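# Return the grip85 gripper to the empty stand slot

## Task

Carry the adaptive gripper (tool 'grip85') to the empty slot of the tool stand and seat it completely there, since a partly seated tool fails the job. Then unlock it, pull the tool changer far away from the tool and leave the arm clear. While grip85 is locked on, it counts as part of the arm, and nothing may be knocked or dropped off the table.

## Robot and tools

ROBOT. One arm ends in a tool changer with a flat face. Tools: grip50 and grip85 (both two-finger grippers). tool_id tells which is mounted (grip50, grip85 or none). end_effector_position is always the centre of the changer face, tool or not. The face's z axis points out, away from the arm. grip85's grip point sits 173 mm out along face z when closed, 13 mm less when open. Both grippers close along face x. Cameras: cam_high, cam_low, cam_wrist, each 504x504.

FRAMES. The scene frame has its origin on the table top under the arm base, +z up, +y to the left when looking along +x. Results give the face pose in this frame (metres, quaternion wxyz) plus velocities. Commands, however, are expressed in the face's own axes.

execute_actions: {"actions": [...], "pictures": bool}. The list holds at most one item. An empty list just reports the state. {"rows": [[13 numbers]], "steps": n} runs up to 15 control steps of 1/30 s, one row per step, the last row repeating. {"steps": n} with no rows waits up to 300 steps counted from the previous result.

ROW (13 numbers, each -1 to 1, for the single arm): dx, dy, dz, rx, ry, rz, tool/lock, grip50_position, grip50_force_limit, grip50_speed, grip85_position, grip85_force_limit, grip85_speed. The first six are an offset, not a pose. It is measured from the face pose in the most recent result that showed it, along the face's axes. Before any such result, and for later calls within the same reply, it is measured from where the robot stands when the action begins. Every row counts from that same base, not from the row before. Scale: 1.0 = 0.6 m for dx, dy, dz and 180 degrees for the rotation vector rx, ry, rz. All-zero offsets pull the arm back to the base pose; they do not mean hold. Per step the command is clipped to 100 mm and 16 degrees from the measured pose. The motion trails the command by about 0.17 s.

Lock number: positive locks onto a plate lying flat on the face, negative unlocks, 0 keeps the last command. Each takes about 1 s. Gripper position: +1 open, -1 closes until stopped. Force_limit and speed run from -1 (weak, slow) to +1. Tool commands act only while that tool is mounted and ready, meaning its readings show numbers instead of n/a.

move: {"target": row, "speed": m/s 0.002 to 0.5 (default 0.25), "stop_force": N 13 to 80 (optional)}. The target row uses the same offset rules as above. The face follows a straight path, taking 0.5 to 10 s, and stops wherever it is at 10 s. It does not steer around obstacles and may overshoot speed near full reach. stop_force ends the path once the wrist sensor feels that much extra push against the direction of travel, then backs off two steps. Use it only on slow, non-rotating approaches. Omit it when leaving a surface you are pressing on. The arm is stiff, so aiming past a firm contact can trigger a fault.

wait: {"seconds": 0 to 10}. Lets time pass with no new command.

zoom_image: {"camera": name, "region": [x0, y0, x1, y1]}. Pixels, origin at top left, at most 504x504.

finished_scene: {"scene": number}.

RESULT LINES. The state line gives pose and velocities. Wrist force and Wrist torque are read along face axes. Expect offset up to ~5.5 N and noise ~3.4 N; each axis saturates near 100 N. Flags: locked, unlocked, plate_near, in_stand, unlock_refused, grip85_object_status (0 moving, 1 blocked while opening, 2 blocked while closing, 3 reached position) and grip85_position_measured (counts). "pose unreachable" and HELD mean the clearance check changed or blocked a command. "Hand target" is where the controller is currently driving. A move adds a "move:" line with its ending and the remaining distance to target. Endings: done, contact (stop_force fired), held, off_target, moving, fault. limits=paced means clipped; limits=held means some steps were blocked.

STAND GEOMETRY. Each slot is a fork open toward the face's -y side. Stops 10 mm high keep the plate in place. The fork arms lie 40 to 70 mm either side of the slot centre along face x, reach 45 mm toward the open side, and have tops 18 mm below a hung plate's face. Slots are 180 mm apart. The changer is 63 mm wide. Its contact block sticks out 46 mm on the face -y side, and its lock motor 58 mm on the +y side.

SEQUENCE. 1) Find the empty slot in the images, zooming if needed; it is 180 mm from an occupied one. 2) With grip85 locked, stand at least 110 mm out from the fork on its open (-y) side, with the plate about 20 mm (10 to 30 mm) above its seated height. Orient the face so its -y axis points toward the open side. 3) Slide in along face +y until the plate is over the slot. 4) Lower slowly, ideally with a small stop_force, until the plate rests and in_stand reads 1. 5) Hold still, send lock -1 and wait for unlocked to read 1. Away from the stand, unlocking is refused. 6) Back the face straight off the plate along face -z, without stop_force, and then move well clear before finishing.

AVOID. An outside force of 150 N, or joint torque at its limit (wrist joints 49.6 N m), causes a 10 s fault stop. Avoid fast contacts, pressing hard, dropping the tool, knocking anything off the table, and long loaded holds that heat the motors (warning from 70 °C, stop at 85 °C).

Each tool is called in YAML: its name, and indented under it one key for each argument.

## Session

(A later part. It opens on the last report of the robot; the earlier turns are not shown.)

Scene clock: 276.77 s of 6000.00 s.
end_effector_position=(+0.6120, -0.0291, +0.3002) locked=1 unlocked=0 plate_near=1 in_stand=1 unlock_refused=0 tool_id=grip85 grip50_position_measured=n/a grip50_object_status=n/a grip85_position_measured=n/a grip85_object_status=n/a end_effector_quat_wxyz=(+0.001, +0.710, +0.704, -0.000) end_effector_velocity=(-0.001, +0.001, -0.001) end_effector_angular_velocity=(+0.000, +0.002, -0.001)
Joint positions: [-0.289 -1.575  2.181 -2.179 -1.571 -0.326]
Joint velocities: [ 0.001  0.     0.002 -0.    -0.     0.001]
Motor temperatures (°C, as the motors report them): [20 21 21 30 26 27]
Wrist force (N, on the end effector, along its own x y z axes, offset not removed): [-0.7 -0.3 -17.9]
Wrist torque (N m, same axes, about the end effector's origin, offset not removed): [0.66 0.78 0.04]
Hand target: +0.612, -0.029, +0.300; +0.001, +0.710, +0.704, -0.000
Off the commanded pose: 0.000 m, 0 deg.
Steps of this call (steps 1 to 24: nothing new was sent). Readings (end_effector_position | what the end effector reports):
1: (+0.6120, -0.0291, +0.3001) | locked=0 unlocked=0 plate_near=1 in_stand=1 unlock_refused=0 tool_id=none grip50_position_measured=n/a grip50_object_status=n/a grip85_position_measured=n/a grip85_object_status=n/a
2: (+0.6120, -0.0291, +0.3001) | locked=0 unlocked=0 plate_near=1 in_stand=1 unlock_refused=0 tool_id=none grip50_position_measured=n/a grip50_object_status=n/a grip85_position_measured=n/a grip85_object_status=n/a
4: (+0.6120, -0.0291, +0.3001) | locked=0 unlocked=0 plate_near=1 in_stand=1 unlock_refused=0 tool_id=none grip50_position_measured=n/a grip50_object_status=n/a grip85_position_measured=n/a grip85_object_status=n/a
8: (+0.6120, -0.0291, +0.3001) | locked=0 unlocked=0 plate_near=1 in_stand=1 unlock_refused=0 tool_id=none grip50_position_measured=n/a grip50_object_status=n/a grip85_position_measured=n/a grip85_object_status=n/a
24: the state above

move:
  target: [0, 0, -0.0333, 0, 0, 0, 0, 0, 0, 0, 1, 0, 0]
  speed: 0.06

zoom_image:
  camera: "cam_wrist"
  region: [0, 240, 100, 340]

zoom_image:
  camera: "cam_wrist"
  region: [400, 225, 500, 325]

move:
  target: [0, -0.195, 0, 0, 0, 0, 0, 0, 0, 0, 1, 0, 0]
  speed: 0.15

move:
  target: [0.3, 0, 0, 0, 0, 0, 0, 0, 0, 0, 1, 0, 0]
  speed: 0.3

move:
  target: [0, 0.1925, 0, 0, 0, 0, 0, 0, 0, 0, 1, 0, 0]
  speed: 0.1
  stop_force: 20

zoom_image:
  camera: "cam_wrist"
  region: [0, 240, 100, 340]

zoom_image:
  camera: "cam_wrist"
  region: [400, 225, 500, 325]

Scene clock: 311.77 s of 6000.00 s.
end_effector_position=(+0.6120, -0.0290, +0.3200) locked=1 unlocked=0 plate_near=1 in_stand=0 unlock_refused=0 tool_id=grip85 grip50_position_measured=n/a grip50_object_status=n/a grip85_position_measured=3 grip85_object_status=3 end_effector_quat_wxyz=(+0.001, +0.710, +0.704, -0.000) end_effector_velocity=(+0.000, +0.000, +0.002) end_effector_angular_velocity=(+0.000, -0.000, +0.002)
Joint positions: [-0.289 -1.596  2.161 -2.137 -1.571 -0.326]
Joint velocities: [ 0.    -0.001 -0.002  0.003  0.    -0.001]
Motor temperatures (°C, as the motors report them): [20 21 21 30 26 27]
Wrist force (N, on the end effector, along its own x y z axes, offset not removed): [1.7 0.4 1.5]
Wrist torque (N m, same axes, about the end effector's origin, offset not removed): [0.40 -0.39 0.04]
Hand target: +0.612, -0.029, +0.320; +0.001, +0.710, +0.704, -0.000
Off the commanded pose: 0.000 m, 0 deg.
After step 160, 28.83 s passed at rest.
move: done

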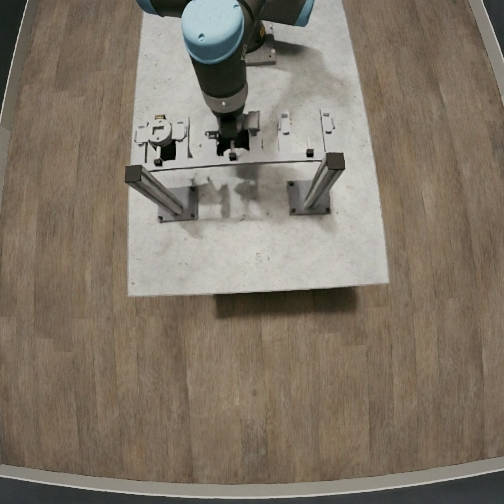

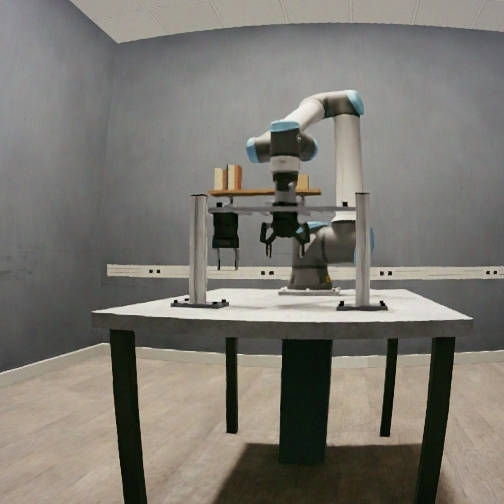

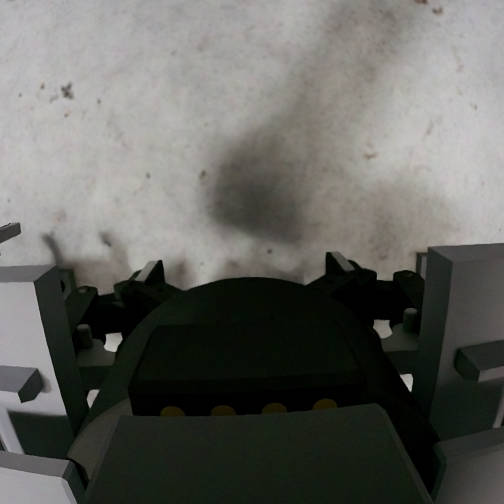

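Region (0, 240, 100, 340) of cam_wrist's 504x504 image, scaled by 5.040, with more detail than that image has.

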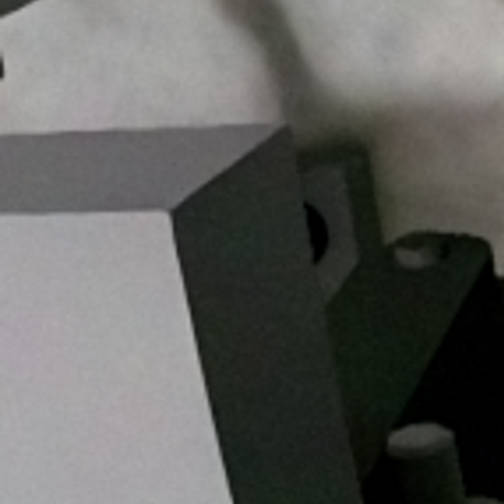

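Region (400, 225, 500, 325) of cam_wrist's 504x504 image, scaled by 5.040, with more detail than that image has.

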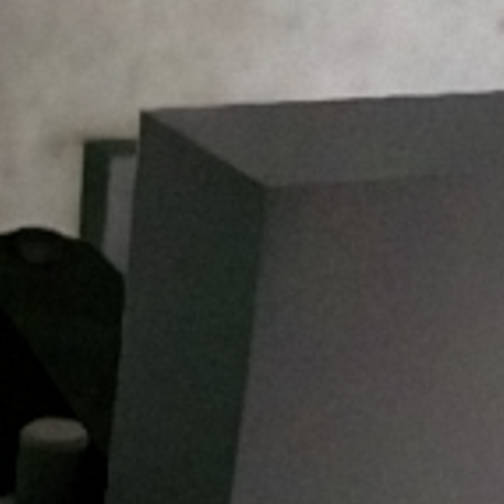

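Scene clock: 313.07 s of 6000.00 s.
end_effector_position=(+0.4952, -0.0277, +0.3196) locked=1 unlocked=0 plate_near=1 in_stand=0 unlock_refused=0 tool_id=grip85 grip50_position_measured=n/a grip50_object_status=n/a grip85_position_measured=3 grip85_object_status=3 end_effector_quat_wxyz=(+0.001, +0.710, +0.704, -0.000) end_effector_velocity=(-0.002, -0.000, -0.000) end_effector_angular_velocity=(+0.003, -0.000, -0.001)
Joint positions: [-0.368 -1.817  2.346 -2.1   -1.571 -0.406]
Joint velocities: [-0.003 -0.004  0.003  0.002  0.003 -0.002]
Motor temperatures (°C, as the motors report them): [20 21 21 30 26 27]
Wrist force (N, on the end effector, along its own x y z axes, offset not removed): [0.2 2.4 2.1]
Wrist torque (N m, same axes, about the end effector's origin, offset not removed): [0.51 -0.39 0.14]
Hand target: +0.495, -0.028, +0.320; +0.001, +0.710, +0.704, -0.000
Off the commanded pose: 0.000 m, 0 deg.
move: done

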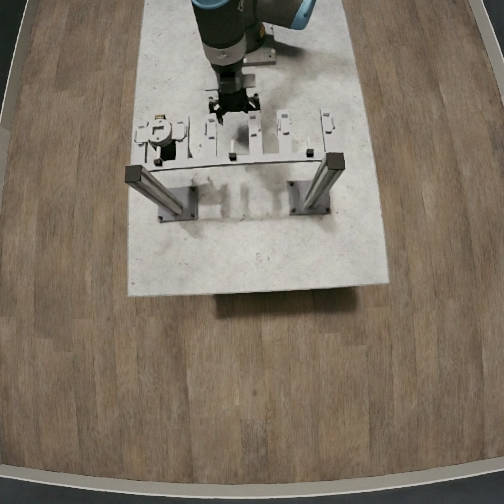

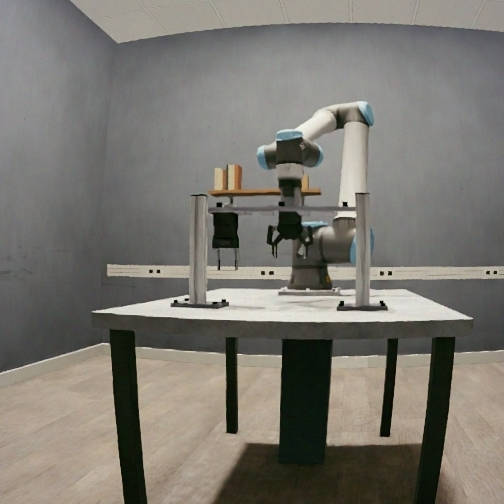

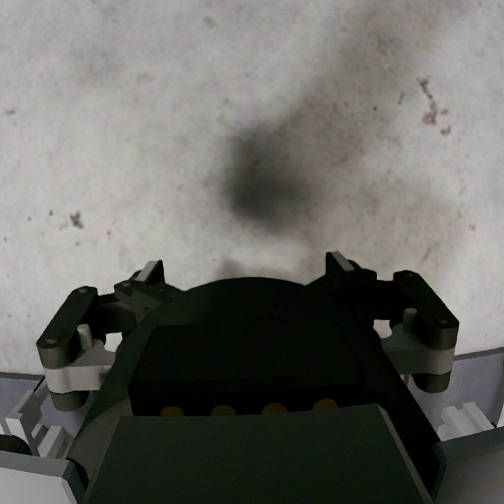

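Scene clock: 314.30 s of 6000.00 s.
end_effector_position=(+0.4971, +0.1519, +0.3194) locked=1 unlocked=0 plate_near=1 in_stand=0 unlock_refused=0 tool_id=grip85 grip50_position_measured=n/a grip50_object_status=n/a grip85_position_measured=3 grip85_object_status=3 end_effector_quat_wxyz=(+0.001, +0.710, +0.704, -0.000) end_effector_velocity=(+0.000, +0.001, -0.000) end_effector_angular_velocity=(-0.000, +0.001, -0.001)
Joint positions: [ 0.002 -1.768  2.31  -2.114 -1.572 -0.035]
Joint velocities: [ 0.003  0.002 -0.001 -0.    -0.001  0.004]
Motor temperatures (°C, as the motors report them): [20 21 21 30 26 27]
Wrist force (N, on the end effector, along its own x y z axes, offset not removed): [1.1 0.2 3.5]
Wrist torque (N m, same axes, about the end effector's origin, offset not removed): [0.37 -0.46 0.14]
Hand target: +0.497, +0.152, +0.319; +0.001, +0.710, +0.704, -0.000
Off the commanded pose: 0.000 m, 0 deg.
move: done

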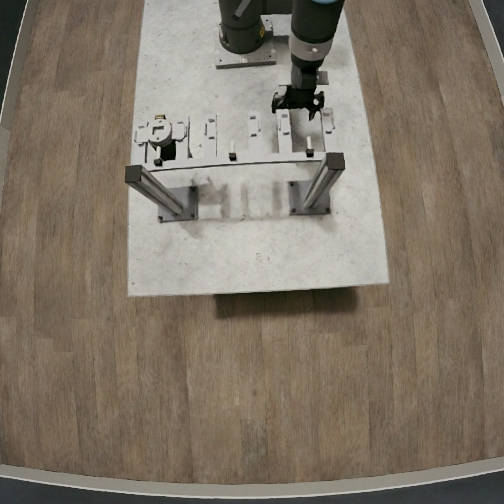

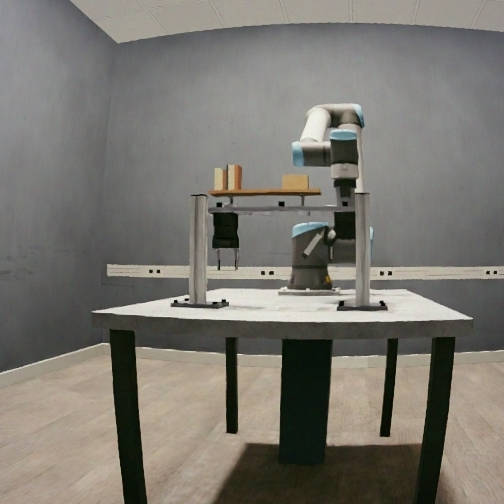

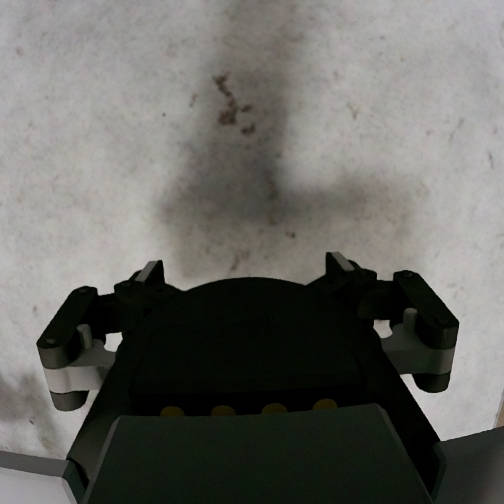

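Scene clock: 315.90 s of 6000.00 s.
end_effector_position=(+0.6125, +0.1506, +0.3197) locked=1 unlocked=0 plate_near=1 in_stand=0 unlock_refused=0 tool_id=grip85 grip50_position_measured=n/a grip50_object_status=n/a grip85_position_measured=3 grip85_object_status=3 end_effector_quat_wxyz=(+0.001, +0.710, +0.704, -0.000) end_effector_velocity=(+0.001, -0.000, -0.001) end_effector_angular_velocity=(-0.001, +0.001, +0.000)
Joint positions: [ 0.009 -1.565  2.131 -2.138 -1.572 -0.029]
Joint velocities: [ 0.     0.003 -0.002 -0.    -0.001 -0.   ]
Motor temperatures (°C, as the motors report them): [20 21 21 30 26 27]
Wrist force (N, on the end effector, along its own x y z axes, offset not removed): [0.3 0.4 3.8]
Wrist torque (N m, same axes, about the end effector's origin, offset not removed): [0.48 -0.45 0.09]
Hand target: +0.613, +0.151, +0.320; +0.001, +0.710, +0.704, -0.000
Off the commanded pose: 0.000 m, 0 deg.
move: done

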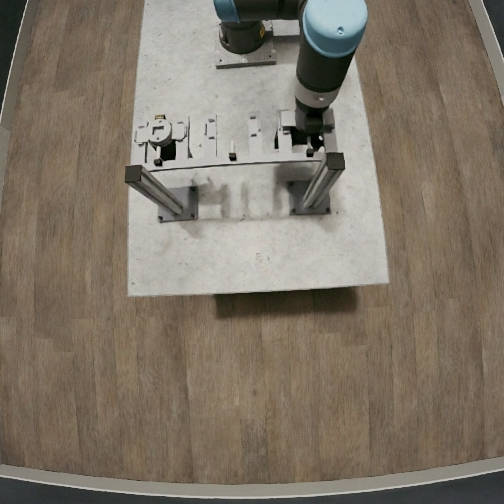

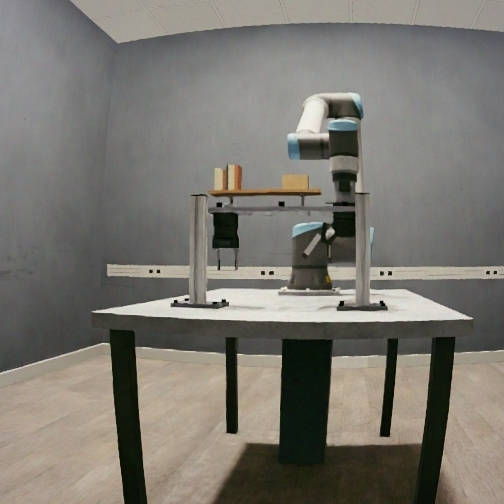

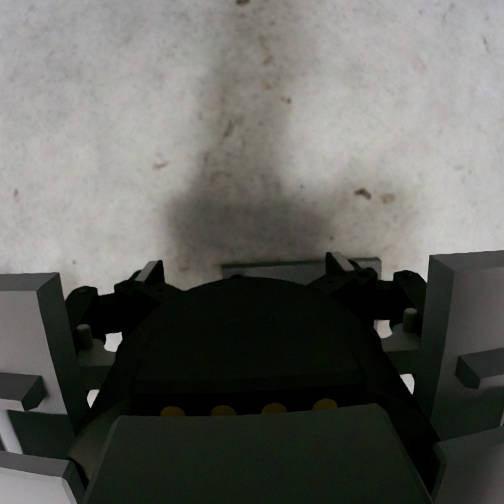

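Region (0, 240, 100, 340) of cam_wrist's 504x504 image, scaled by 5.040, with more detail than that image has.

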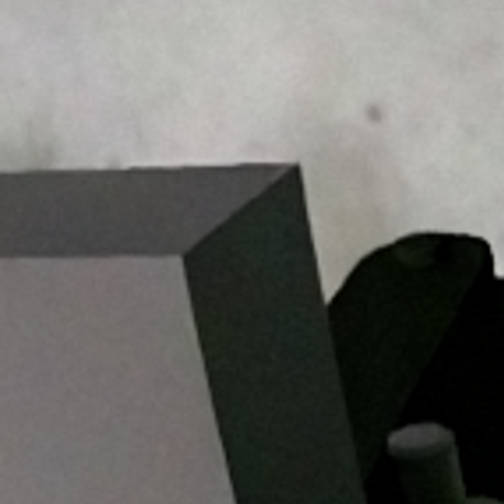

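Region (400, 225, 500, 325) of cam_wrist's 504x504 image, scaled by 5.040, with more detail than that image has.

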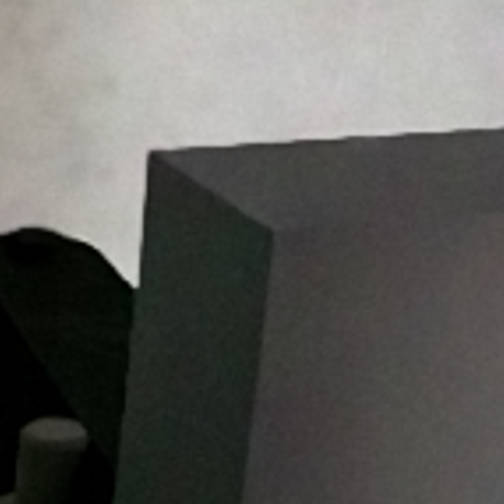

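move:
  target: [0.0003, 0.00265, 0.0125, 0.001, 0.0005, 0.0006, 0, 0, 0, 0, 1, 0, 0]
  speed: 0.04

move:
  target: [0, 0, 0.0167, 0, 0, 0, 0, 0, 0, 0, 1, 0, 0]
  speed: 0.025
  stop_force: 20

move:
  target: [0, 0, 0.0055, 0, 0, 0, 0, 0, 0, 0, 1, 0, 0]
  speed: 0.003
  stop_force: 14

execute_actions:
  actions:
    - {"rows": [[0, 0, -0.0002, 0, 0, 0, -1, 0, 0, 0, 1, 0, 0]], "steps": 15}
  pictures: false

execute_actions:
  actions:
    - {"steps": 24}
  pictures: false

move:
  target: [0, 0, -0.04, 0, 0, 0, 0, 0, 0, 0, 1, 0, 0]
  speed: 0.06

Scene clock: 376.53 s of 6000.00 s.
end_effector_position=(+0.6140, +0.1508, +0.3124) locked=1 unlocked=0 plate_near=1 in_stand=0 unlock_refused=0 tool_id=grip85 grip50_position_measured=n/a grip50_object_status=n/a grip85_position_measured=3 grip85_object_status=3 end_effector_quat_wxyz=(-0.001, +0.711, +0.703, -0.001) end_effector_velocity=(+0.001, -0.000, -0.001) end_effector_angular_velocity=(+0.001, +0.000, -0.001)
Joint positions: [ 0.009 -1.554  2.135 -2.149 -1.571 -0.027]
Joint velocities: [-0.001  0.002  0.001 -0.003  0.001  0.   ]
Motor temperatures (°C, as the motors report them): [20 21 21 30 26 27]
Wrist force (N, on the end effector, along its own x y z axes, offset not removed): [-0.4 -0.6 2.7]
Wrist torque (N m, same axes, about the end effector's origin, offset not removed): [0.31 -0.38 0.06]
Hand target: +0.614, +0.151, +0.312; -0.001, +0.711, +0.703, -0.001
Off the commanded pose: 0.000 m, 0 deg.
After step 90, 56.90 s passed at rest.
move: done

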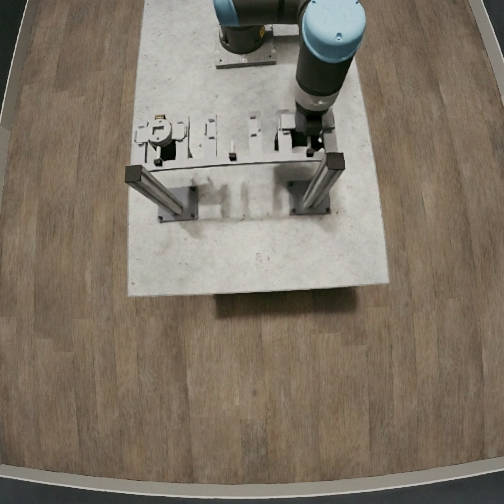

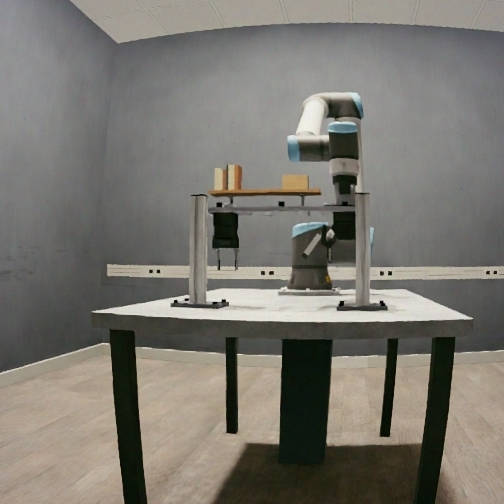

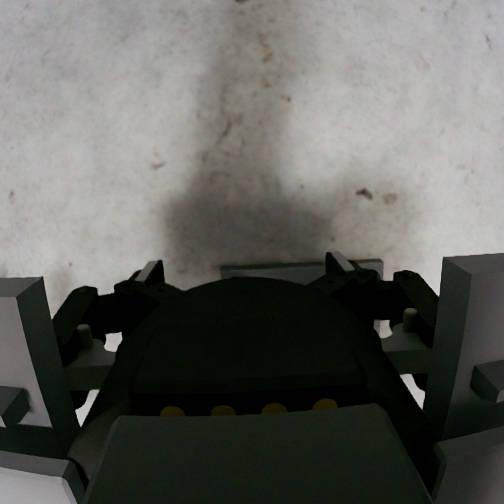

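Scene clock: 377.30 s of 6000.00 s.
end_effector_position=(+0.6140, +0.1508, +0.3025) locked=1 unlocked=0 plate_near=1 in_stand=1 unlock_refused=0 tool_id=grip85 grip50_position_measured=n/a grip50_object_status=n/a grip85_position_measured=3 grip85_object_status=3 end_effector_quat_wxyz=(-0.001, +0.711, +0.703, -0.001) end_effector_velocity=(-0.000, +0.000, -0.002) end_effector_angular_velocity=(+0.000, -0.000, +0.001)
Joint positions: [ 0.009 -1.544  2.144 -2.17  -1.571 -0.027]
Joint velocities: [ 0.001  0.002  0.002 -0.004  0.    -0.001]
Motor temperatures (°C, as the motors report them): [20 21 21 30 26 27]
Wrist force (N, on the end effector, along its own x y z axes, offset not removed): [1.1 1.5 1.6]
Wrist torque (N m, same axes, about the end effector's origin, offset not removed): [0.44 -0.43 0.14]
Hand target: +0.614, +0.151, +0.302; -0.001, +0.711, +0.703, -0.001
Off the commanded pose: 0.000 m, 0 deg.
move: done

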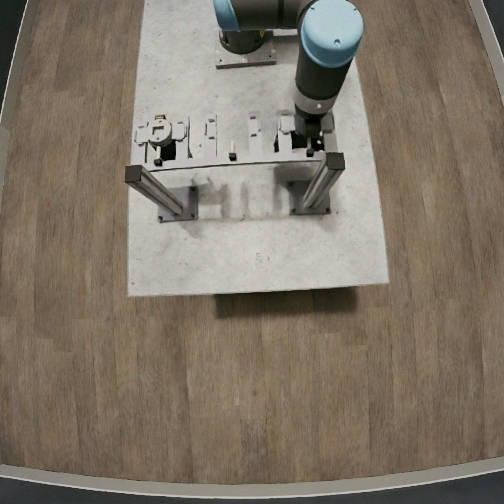

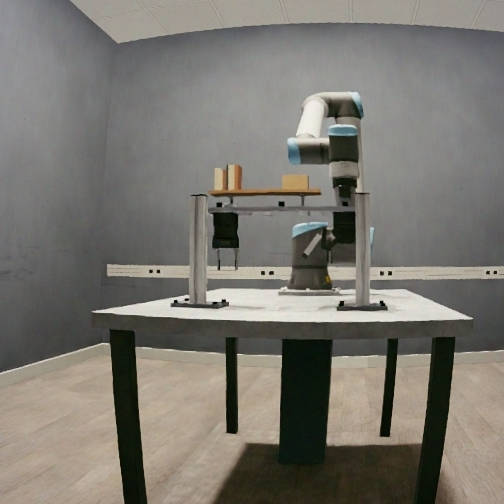

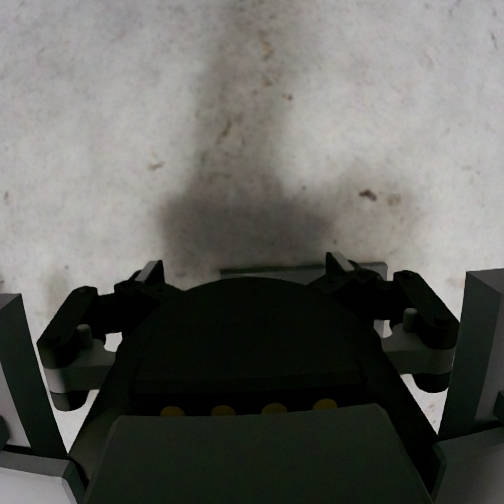

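Scene clock: 378.50 s of 6000.00 s.
end_effector_position=(+0.6141, +0.1508, +0.3001) locked=1 unlocked=0 plate_near=1 in_stand=1 unlock_refused=0 tool_id=grip85 grip50_position_measured=n/a grip50_object_status=n/a grip85_position_measured=3 grip85_object_status=3 end_effector_quat_wxyz=(-0.001, +0.711, +0.703, -0.001) end_effector_velocity=(-0.001, +0.000, -0.001) end_effector_angular_velocity=(+0.001, +0.004, +0.001)
Joint positions: [ 0.009 -1.541  2.147 -2.175 -1.571 -0.027]
Joint velocities: [ 0.    -0.001  0.002  0.003  0.    -0.001]
Motor temperatures (°C, as the motors report them): [20 21 21 30 26 27]
Wrist force (N, on the end effector, along its own x y z axes, offset not removed): [-0.5 1.6 -20.8]
Wrist torque (N m, same axes, about the end effector's origin, offset not removed): [-0.11 -1.18 0.04]
Hand target: +0.614, +0.151, +0.300; -0.001, +0.711, +0.703, -0.001
Off the commanded pose: 0.001 m, 0 deg.
move: contact

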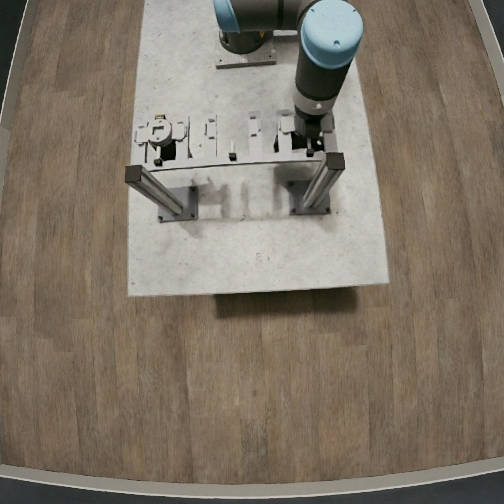

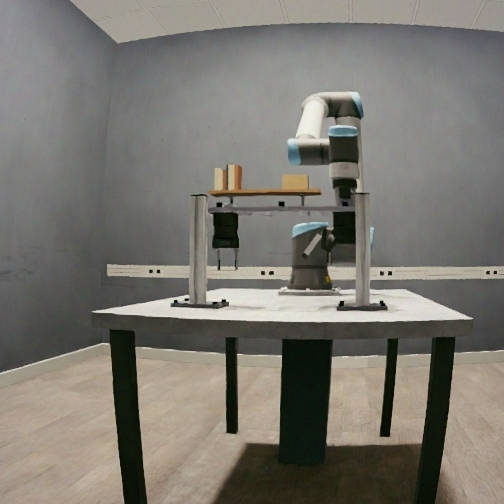

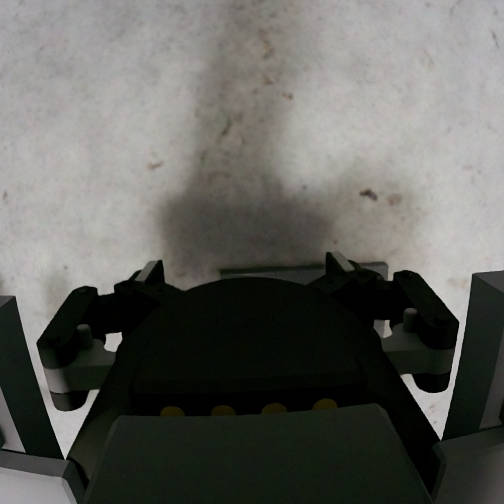

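Scene clock: 379.00 s of 6000.00 s.
end_effector_position=(+0.6141, +0.1508, +0.3001) locked=0 unlocked=0 plate_near=1 in_stand=1 unlock_refused=0 tool_id=none grip50_position_measured=n/a grip50_object_status=n/a grip85_position_measured=n/a grip85_object_status=n/a end_effector_quat_wxyz=(-0.001, +0.711, +0.703, -0.001) end_effector_velocity=(-0.000, -0.000, +0.000) end_effector_angular_velocity=(+0.000, -0.000, -0.000)
Joint positions: [ 0.009 -1.541  2.147 -2.175 -1.571 -0.027]
Joint velocities: [-0. -0.  0.  0.  0. -0.]
Motor temperatures (°C, as the motors report them): [20 21 21 30 26 27]
Wrist force (N, on the end effector, along its own x y z axes, offset not removed): [1.2 1.9 -4.4]
Wrist torque (N m, same axes, about the end effector's origin, offset not removed): [0.09 -0.54 0.09]
Hand target: +0.614, +0.151, +0.300; -0.001, +0.711, +0.703, -0.001
Off the commanded pose: 0.000 m, 0 deg.
Steps of this call (steps 1 to 15: all 15 steps of this action). Readings (end_effector_position | what the end effector reports):
1: (+0.6141, +0.1508, +0.3001) | locked=1 unlocked=0 plate_near=1 in_stand=1 unlock_refused=0 tool_id=grip85 grip50_position_measured=n/a grip50_object_status=n/a grip85_position_measured=3 grip85_object_status=3
2: (+0.6141, +0.1508, +0.3001) | locked=1 unlocked=0 plate_near=1 in_stand=1 unlock_refused=0 tool_id=grip85 grip50_position_measured=n/a grip50_object_status=n/a grip85_position_measured=3 grip85_object_status=3
4: (+0.6141, +0.1508, +0.3001) | locked=1 unlocked=0 plate_near=1 in_stand=1 unlock_refused=0 tool_id=grip85 grip50_position_measured=n/a grip50_object_status=n/a grip85_position_measured=3 grip85_object_status=3
8: (+0.6141, +0.1508, +0.3001) | locked=0 unlocked=0 plate_near=1 in_stand=1 unlock_refused=0 tool_id=none grip50_position_measured=n/a grip50_object_status=n/a grip85_position_measured=n/a grip85_object_status=n/a
15: the state above

Scene clock: 379.80 s of 6000.00 s.
end_effector_position=(+0.6141, +0.1508, +0.3002) locked=0 unlocked=1 plate_near=1 in_stand=1 unlock_refused=0 tool_id=none grip50_position_measured=n/a grip50_object_status=n/a grip85_position_measured=n/a grip85_object_status=n/a end_effector_quat_wxyz=(-0.001, +0.711, +0.703, -0.001) end_effector_velocity=(+0.001, -0.000, +0.001) end_effector_angular_velocity=(+0.000, -0.001, -0.000)
Joint positions: [ 0.009 -1.541  2.147 -2.175 -1.571 -0.027]
Joint velocities: [-0.001  0.    -0.001  0.     0.001 -0.   ]
Motor temperatures (°C, as the motors report them): [20 21 21 30 26 27]
Wrist force (N, on the end effector, along its own x y z axes, offset not removed): [-2.1 3.9 -1.9]
Wrist torque (N m, same axes, about the end effector's origin, offset not removed): [0.52 -0.28 0.06]
Hand target: +0.614, +0.151, +0.300; -0.001, +0.711, +0.703, -0.001
Off the commanded pose: 0.000 m, 0 deg.
Steps of this call (steps 1 to 24: nothing new was sent). Readings (end_effector_position | what the end effector reports):
1: (+0.6141, +0.1508, +0.3001) | locked=0 unlocked=0 plate_near=1 in_stand=1 unlock_refused=0 tool_id=none grip50_position_measured=n/a grip50_object_status=n/a grip85_position_measured=n/a grip85_object_status=n/a
2: (+0.6141, +0.1508, +0.3001) | locked=0 unlocked=0 plate_near=1 in_stand=1 unlock_refused=0 tool_id=none grip50_position_measured=n/a grip50_object_status=n/a grip85_position_measured=n/a grip85_object_status=n/a
4: (+0.6141, +0.1508, +0.3001) | locked=0 unlocked=0 plate_near=1 in_stand=1 unlock_refused=0 tool_id=none grip50_position_measured=n/a grip50_object_status=n/a grip85_position_measured=n/a grip85_object_status=n/a
8: (+0.6141, +0.1508, +0.3002) | locked=0 unlocked=0 plate_near=1 in_stand=1 unlock_refused=0 tool_id=none grip50_position_measured=n/a grip50_object_status=n/a grip85_position_measured=n/a grip85_object_status=n/a
24: the state above

Scene clock: 380.63 s of 6000.00 s.
end_effector_position=(+0.6141, +0.1508, +0.3240) locked=0 unlocked=1 plate_near=0 in_stand=0 unlock_refused=0 tool_id=none grip50_position_measured=n/a grip50_object_status=n/a grip85_position_measured=n/a grip85_object_status=n/a end_effector_quat_wxyz=(-0.001, +0.711, +0.703, -0.001) end_effector_velocity=(+0.000, -0.001, +0.002) end_effector_angular_velocity=(+0.001, -0.000, +0.000)
Joint positions: [ 0.009 -1.566  2.123 -2.125 -1.571 -0.027]
Joint velocities: [-0.001 -0.002 -0.002  0.004  0.001 -0.001]
Motor temperatures (°C, as the motors report them): [20 21 21 30 26 27]
Wrist force (N, on the end effector, along its own x y z axes, offset not removed): [0.2 1.2 1.6]
Wrist torque (N m, same axes, about the end effector's origin, offset not removed): [0.47 -0.44 0.09]
Hand target: +0.614, +0.151, +0.324; -0.001, +0.711, +0.703, -0.001
Off the commanded pose: 0.000 m, 0 deg.
move: done

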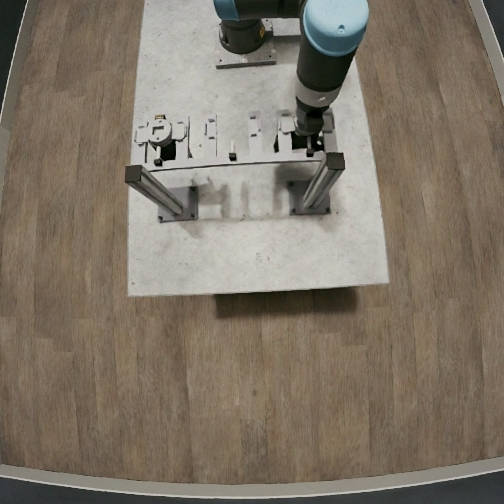

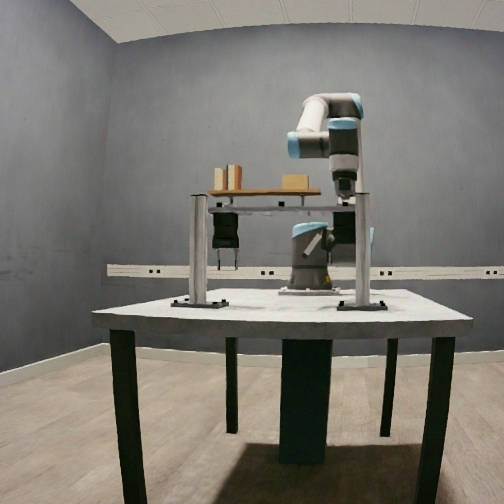

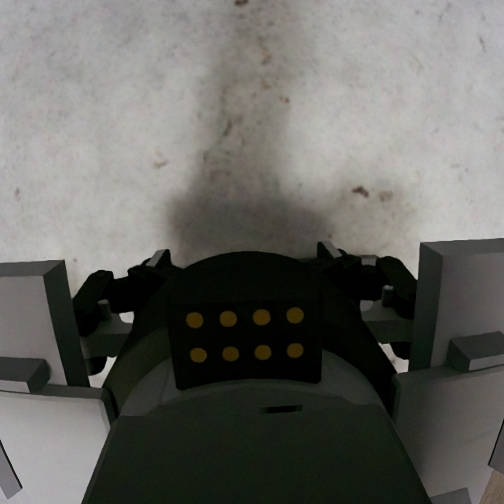

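move:
  target: [0, -0.25, -0.55, 0, 0, 0, 0, 0, 0, 0, 1, 0, 0]
  speed: 0.3

finished_scene:
  scene: 2

Scene clock: 384.17 s of 6000.00 s.
end_effector_position=(+0.4645, +0.1527, +0.6537) locked=0 unlocked=1 plate_near=0 in_stand=0 unlock_refused=0 tool_id=none grip50_position_measured=n/a grip50_object_status=n/a grip85_position_measured=n/a grip85_object_status=n/a end_effector_quat_wxyz=(-0.001, +0.711, +0.703, -0.001) end_effector_velocity=(-0.001, +0.000, -0.000) end_effector_angular_velocity=(+0.002, +0.003, +0.000)
Joint positions: [-0.    -1.956  1.828 -1.442 -1.571 -0.036]
Joint velocities: [-0.    -0.001  0.     0.004  0.002 -0.   ]
Motor temperatures (°C, as the motors report them): [20 21 21 30 26 27]
Wrist force (N, on the end effector, along its own x y z axes, offset not removed): [1.9 -1.9 0.7]
Wrist torque (N m, same axes, about the end effector's origin, offset not removed): [0.27 -0.47 0.06]
Hand target: +0.464, +0.153, +0.654; -0.001, +0.711, +0.703, -0.001
Off the commanded pose: 0.001 m, 0 deg.
move: done

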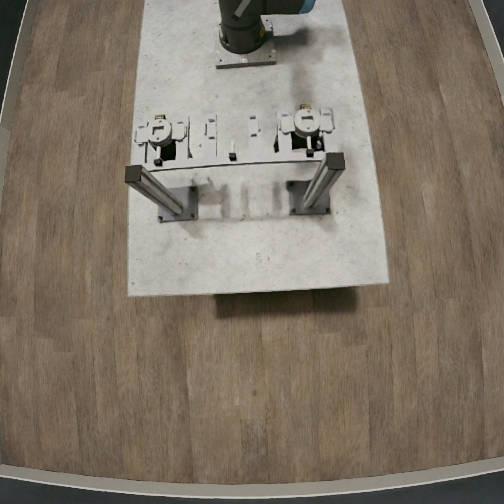

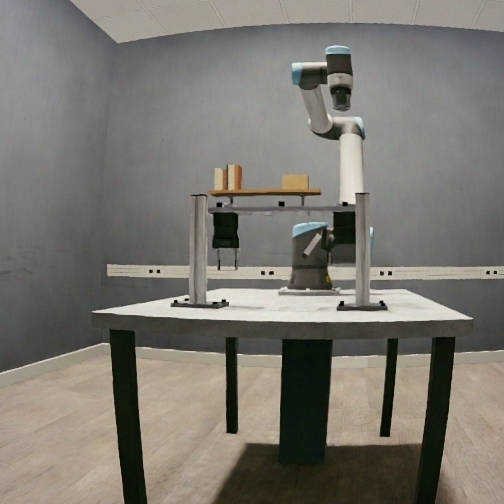

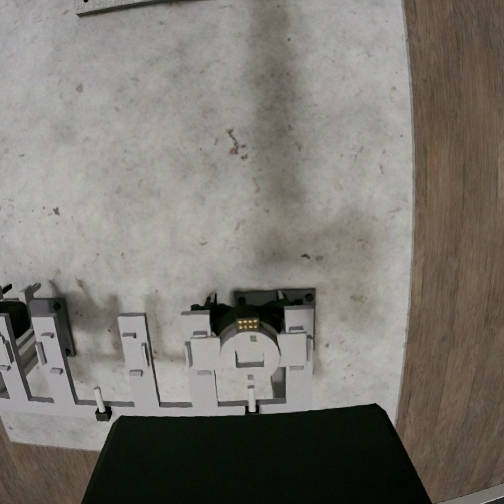

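The scene is finished: the task was done.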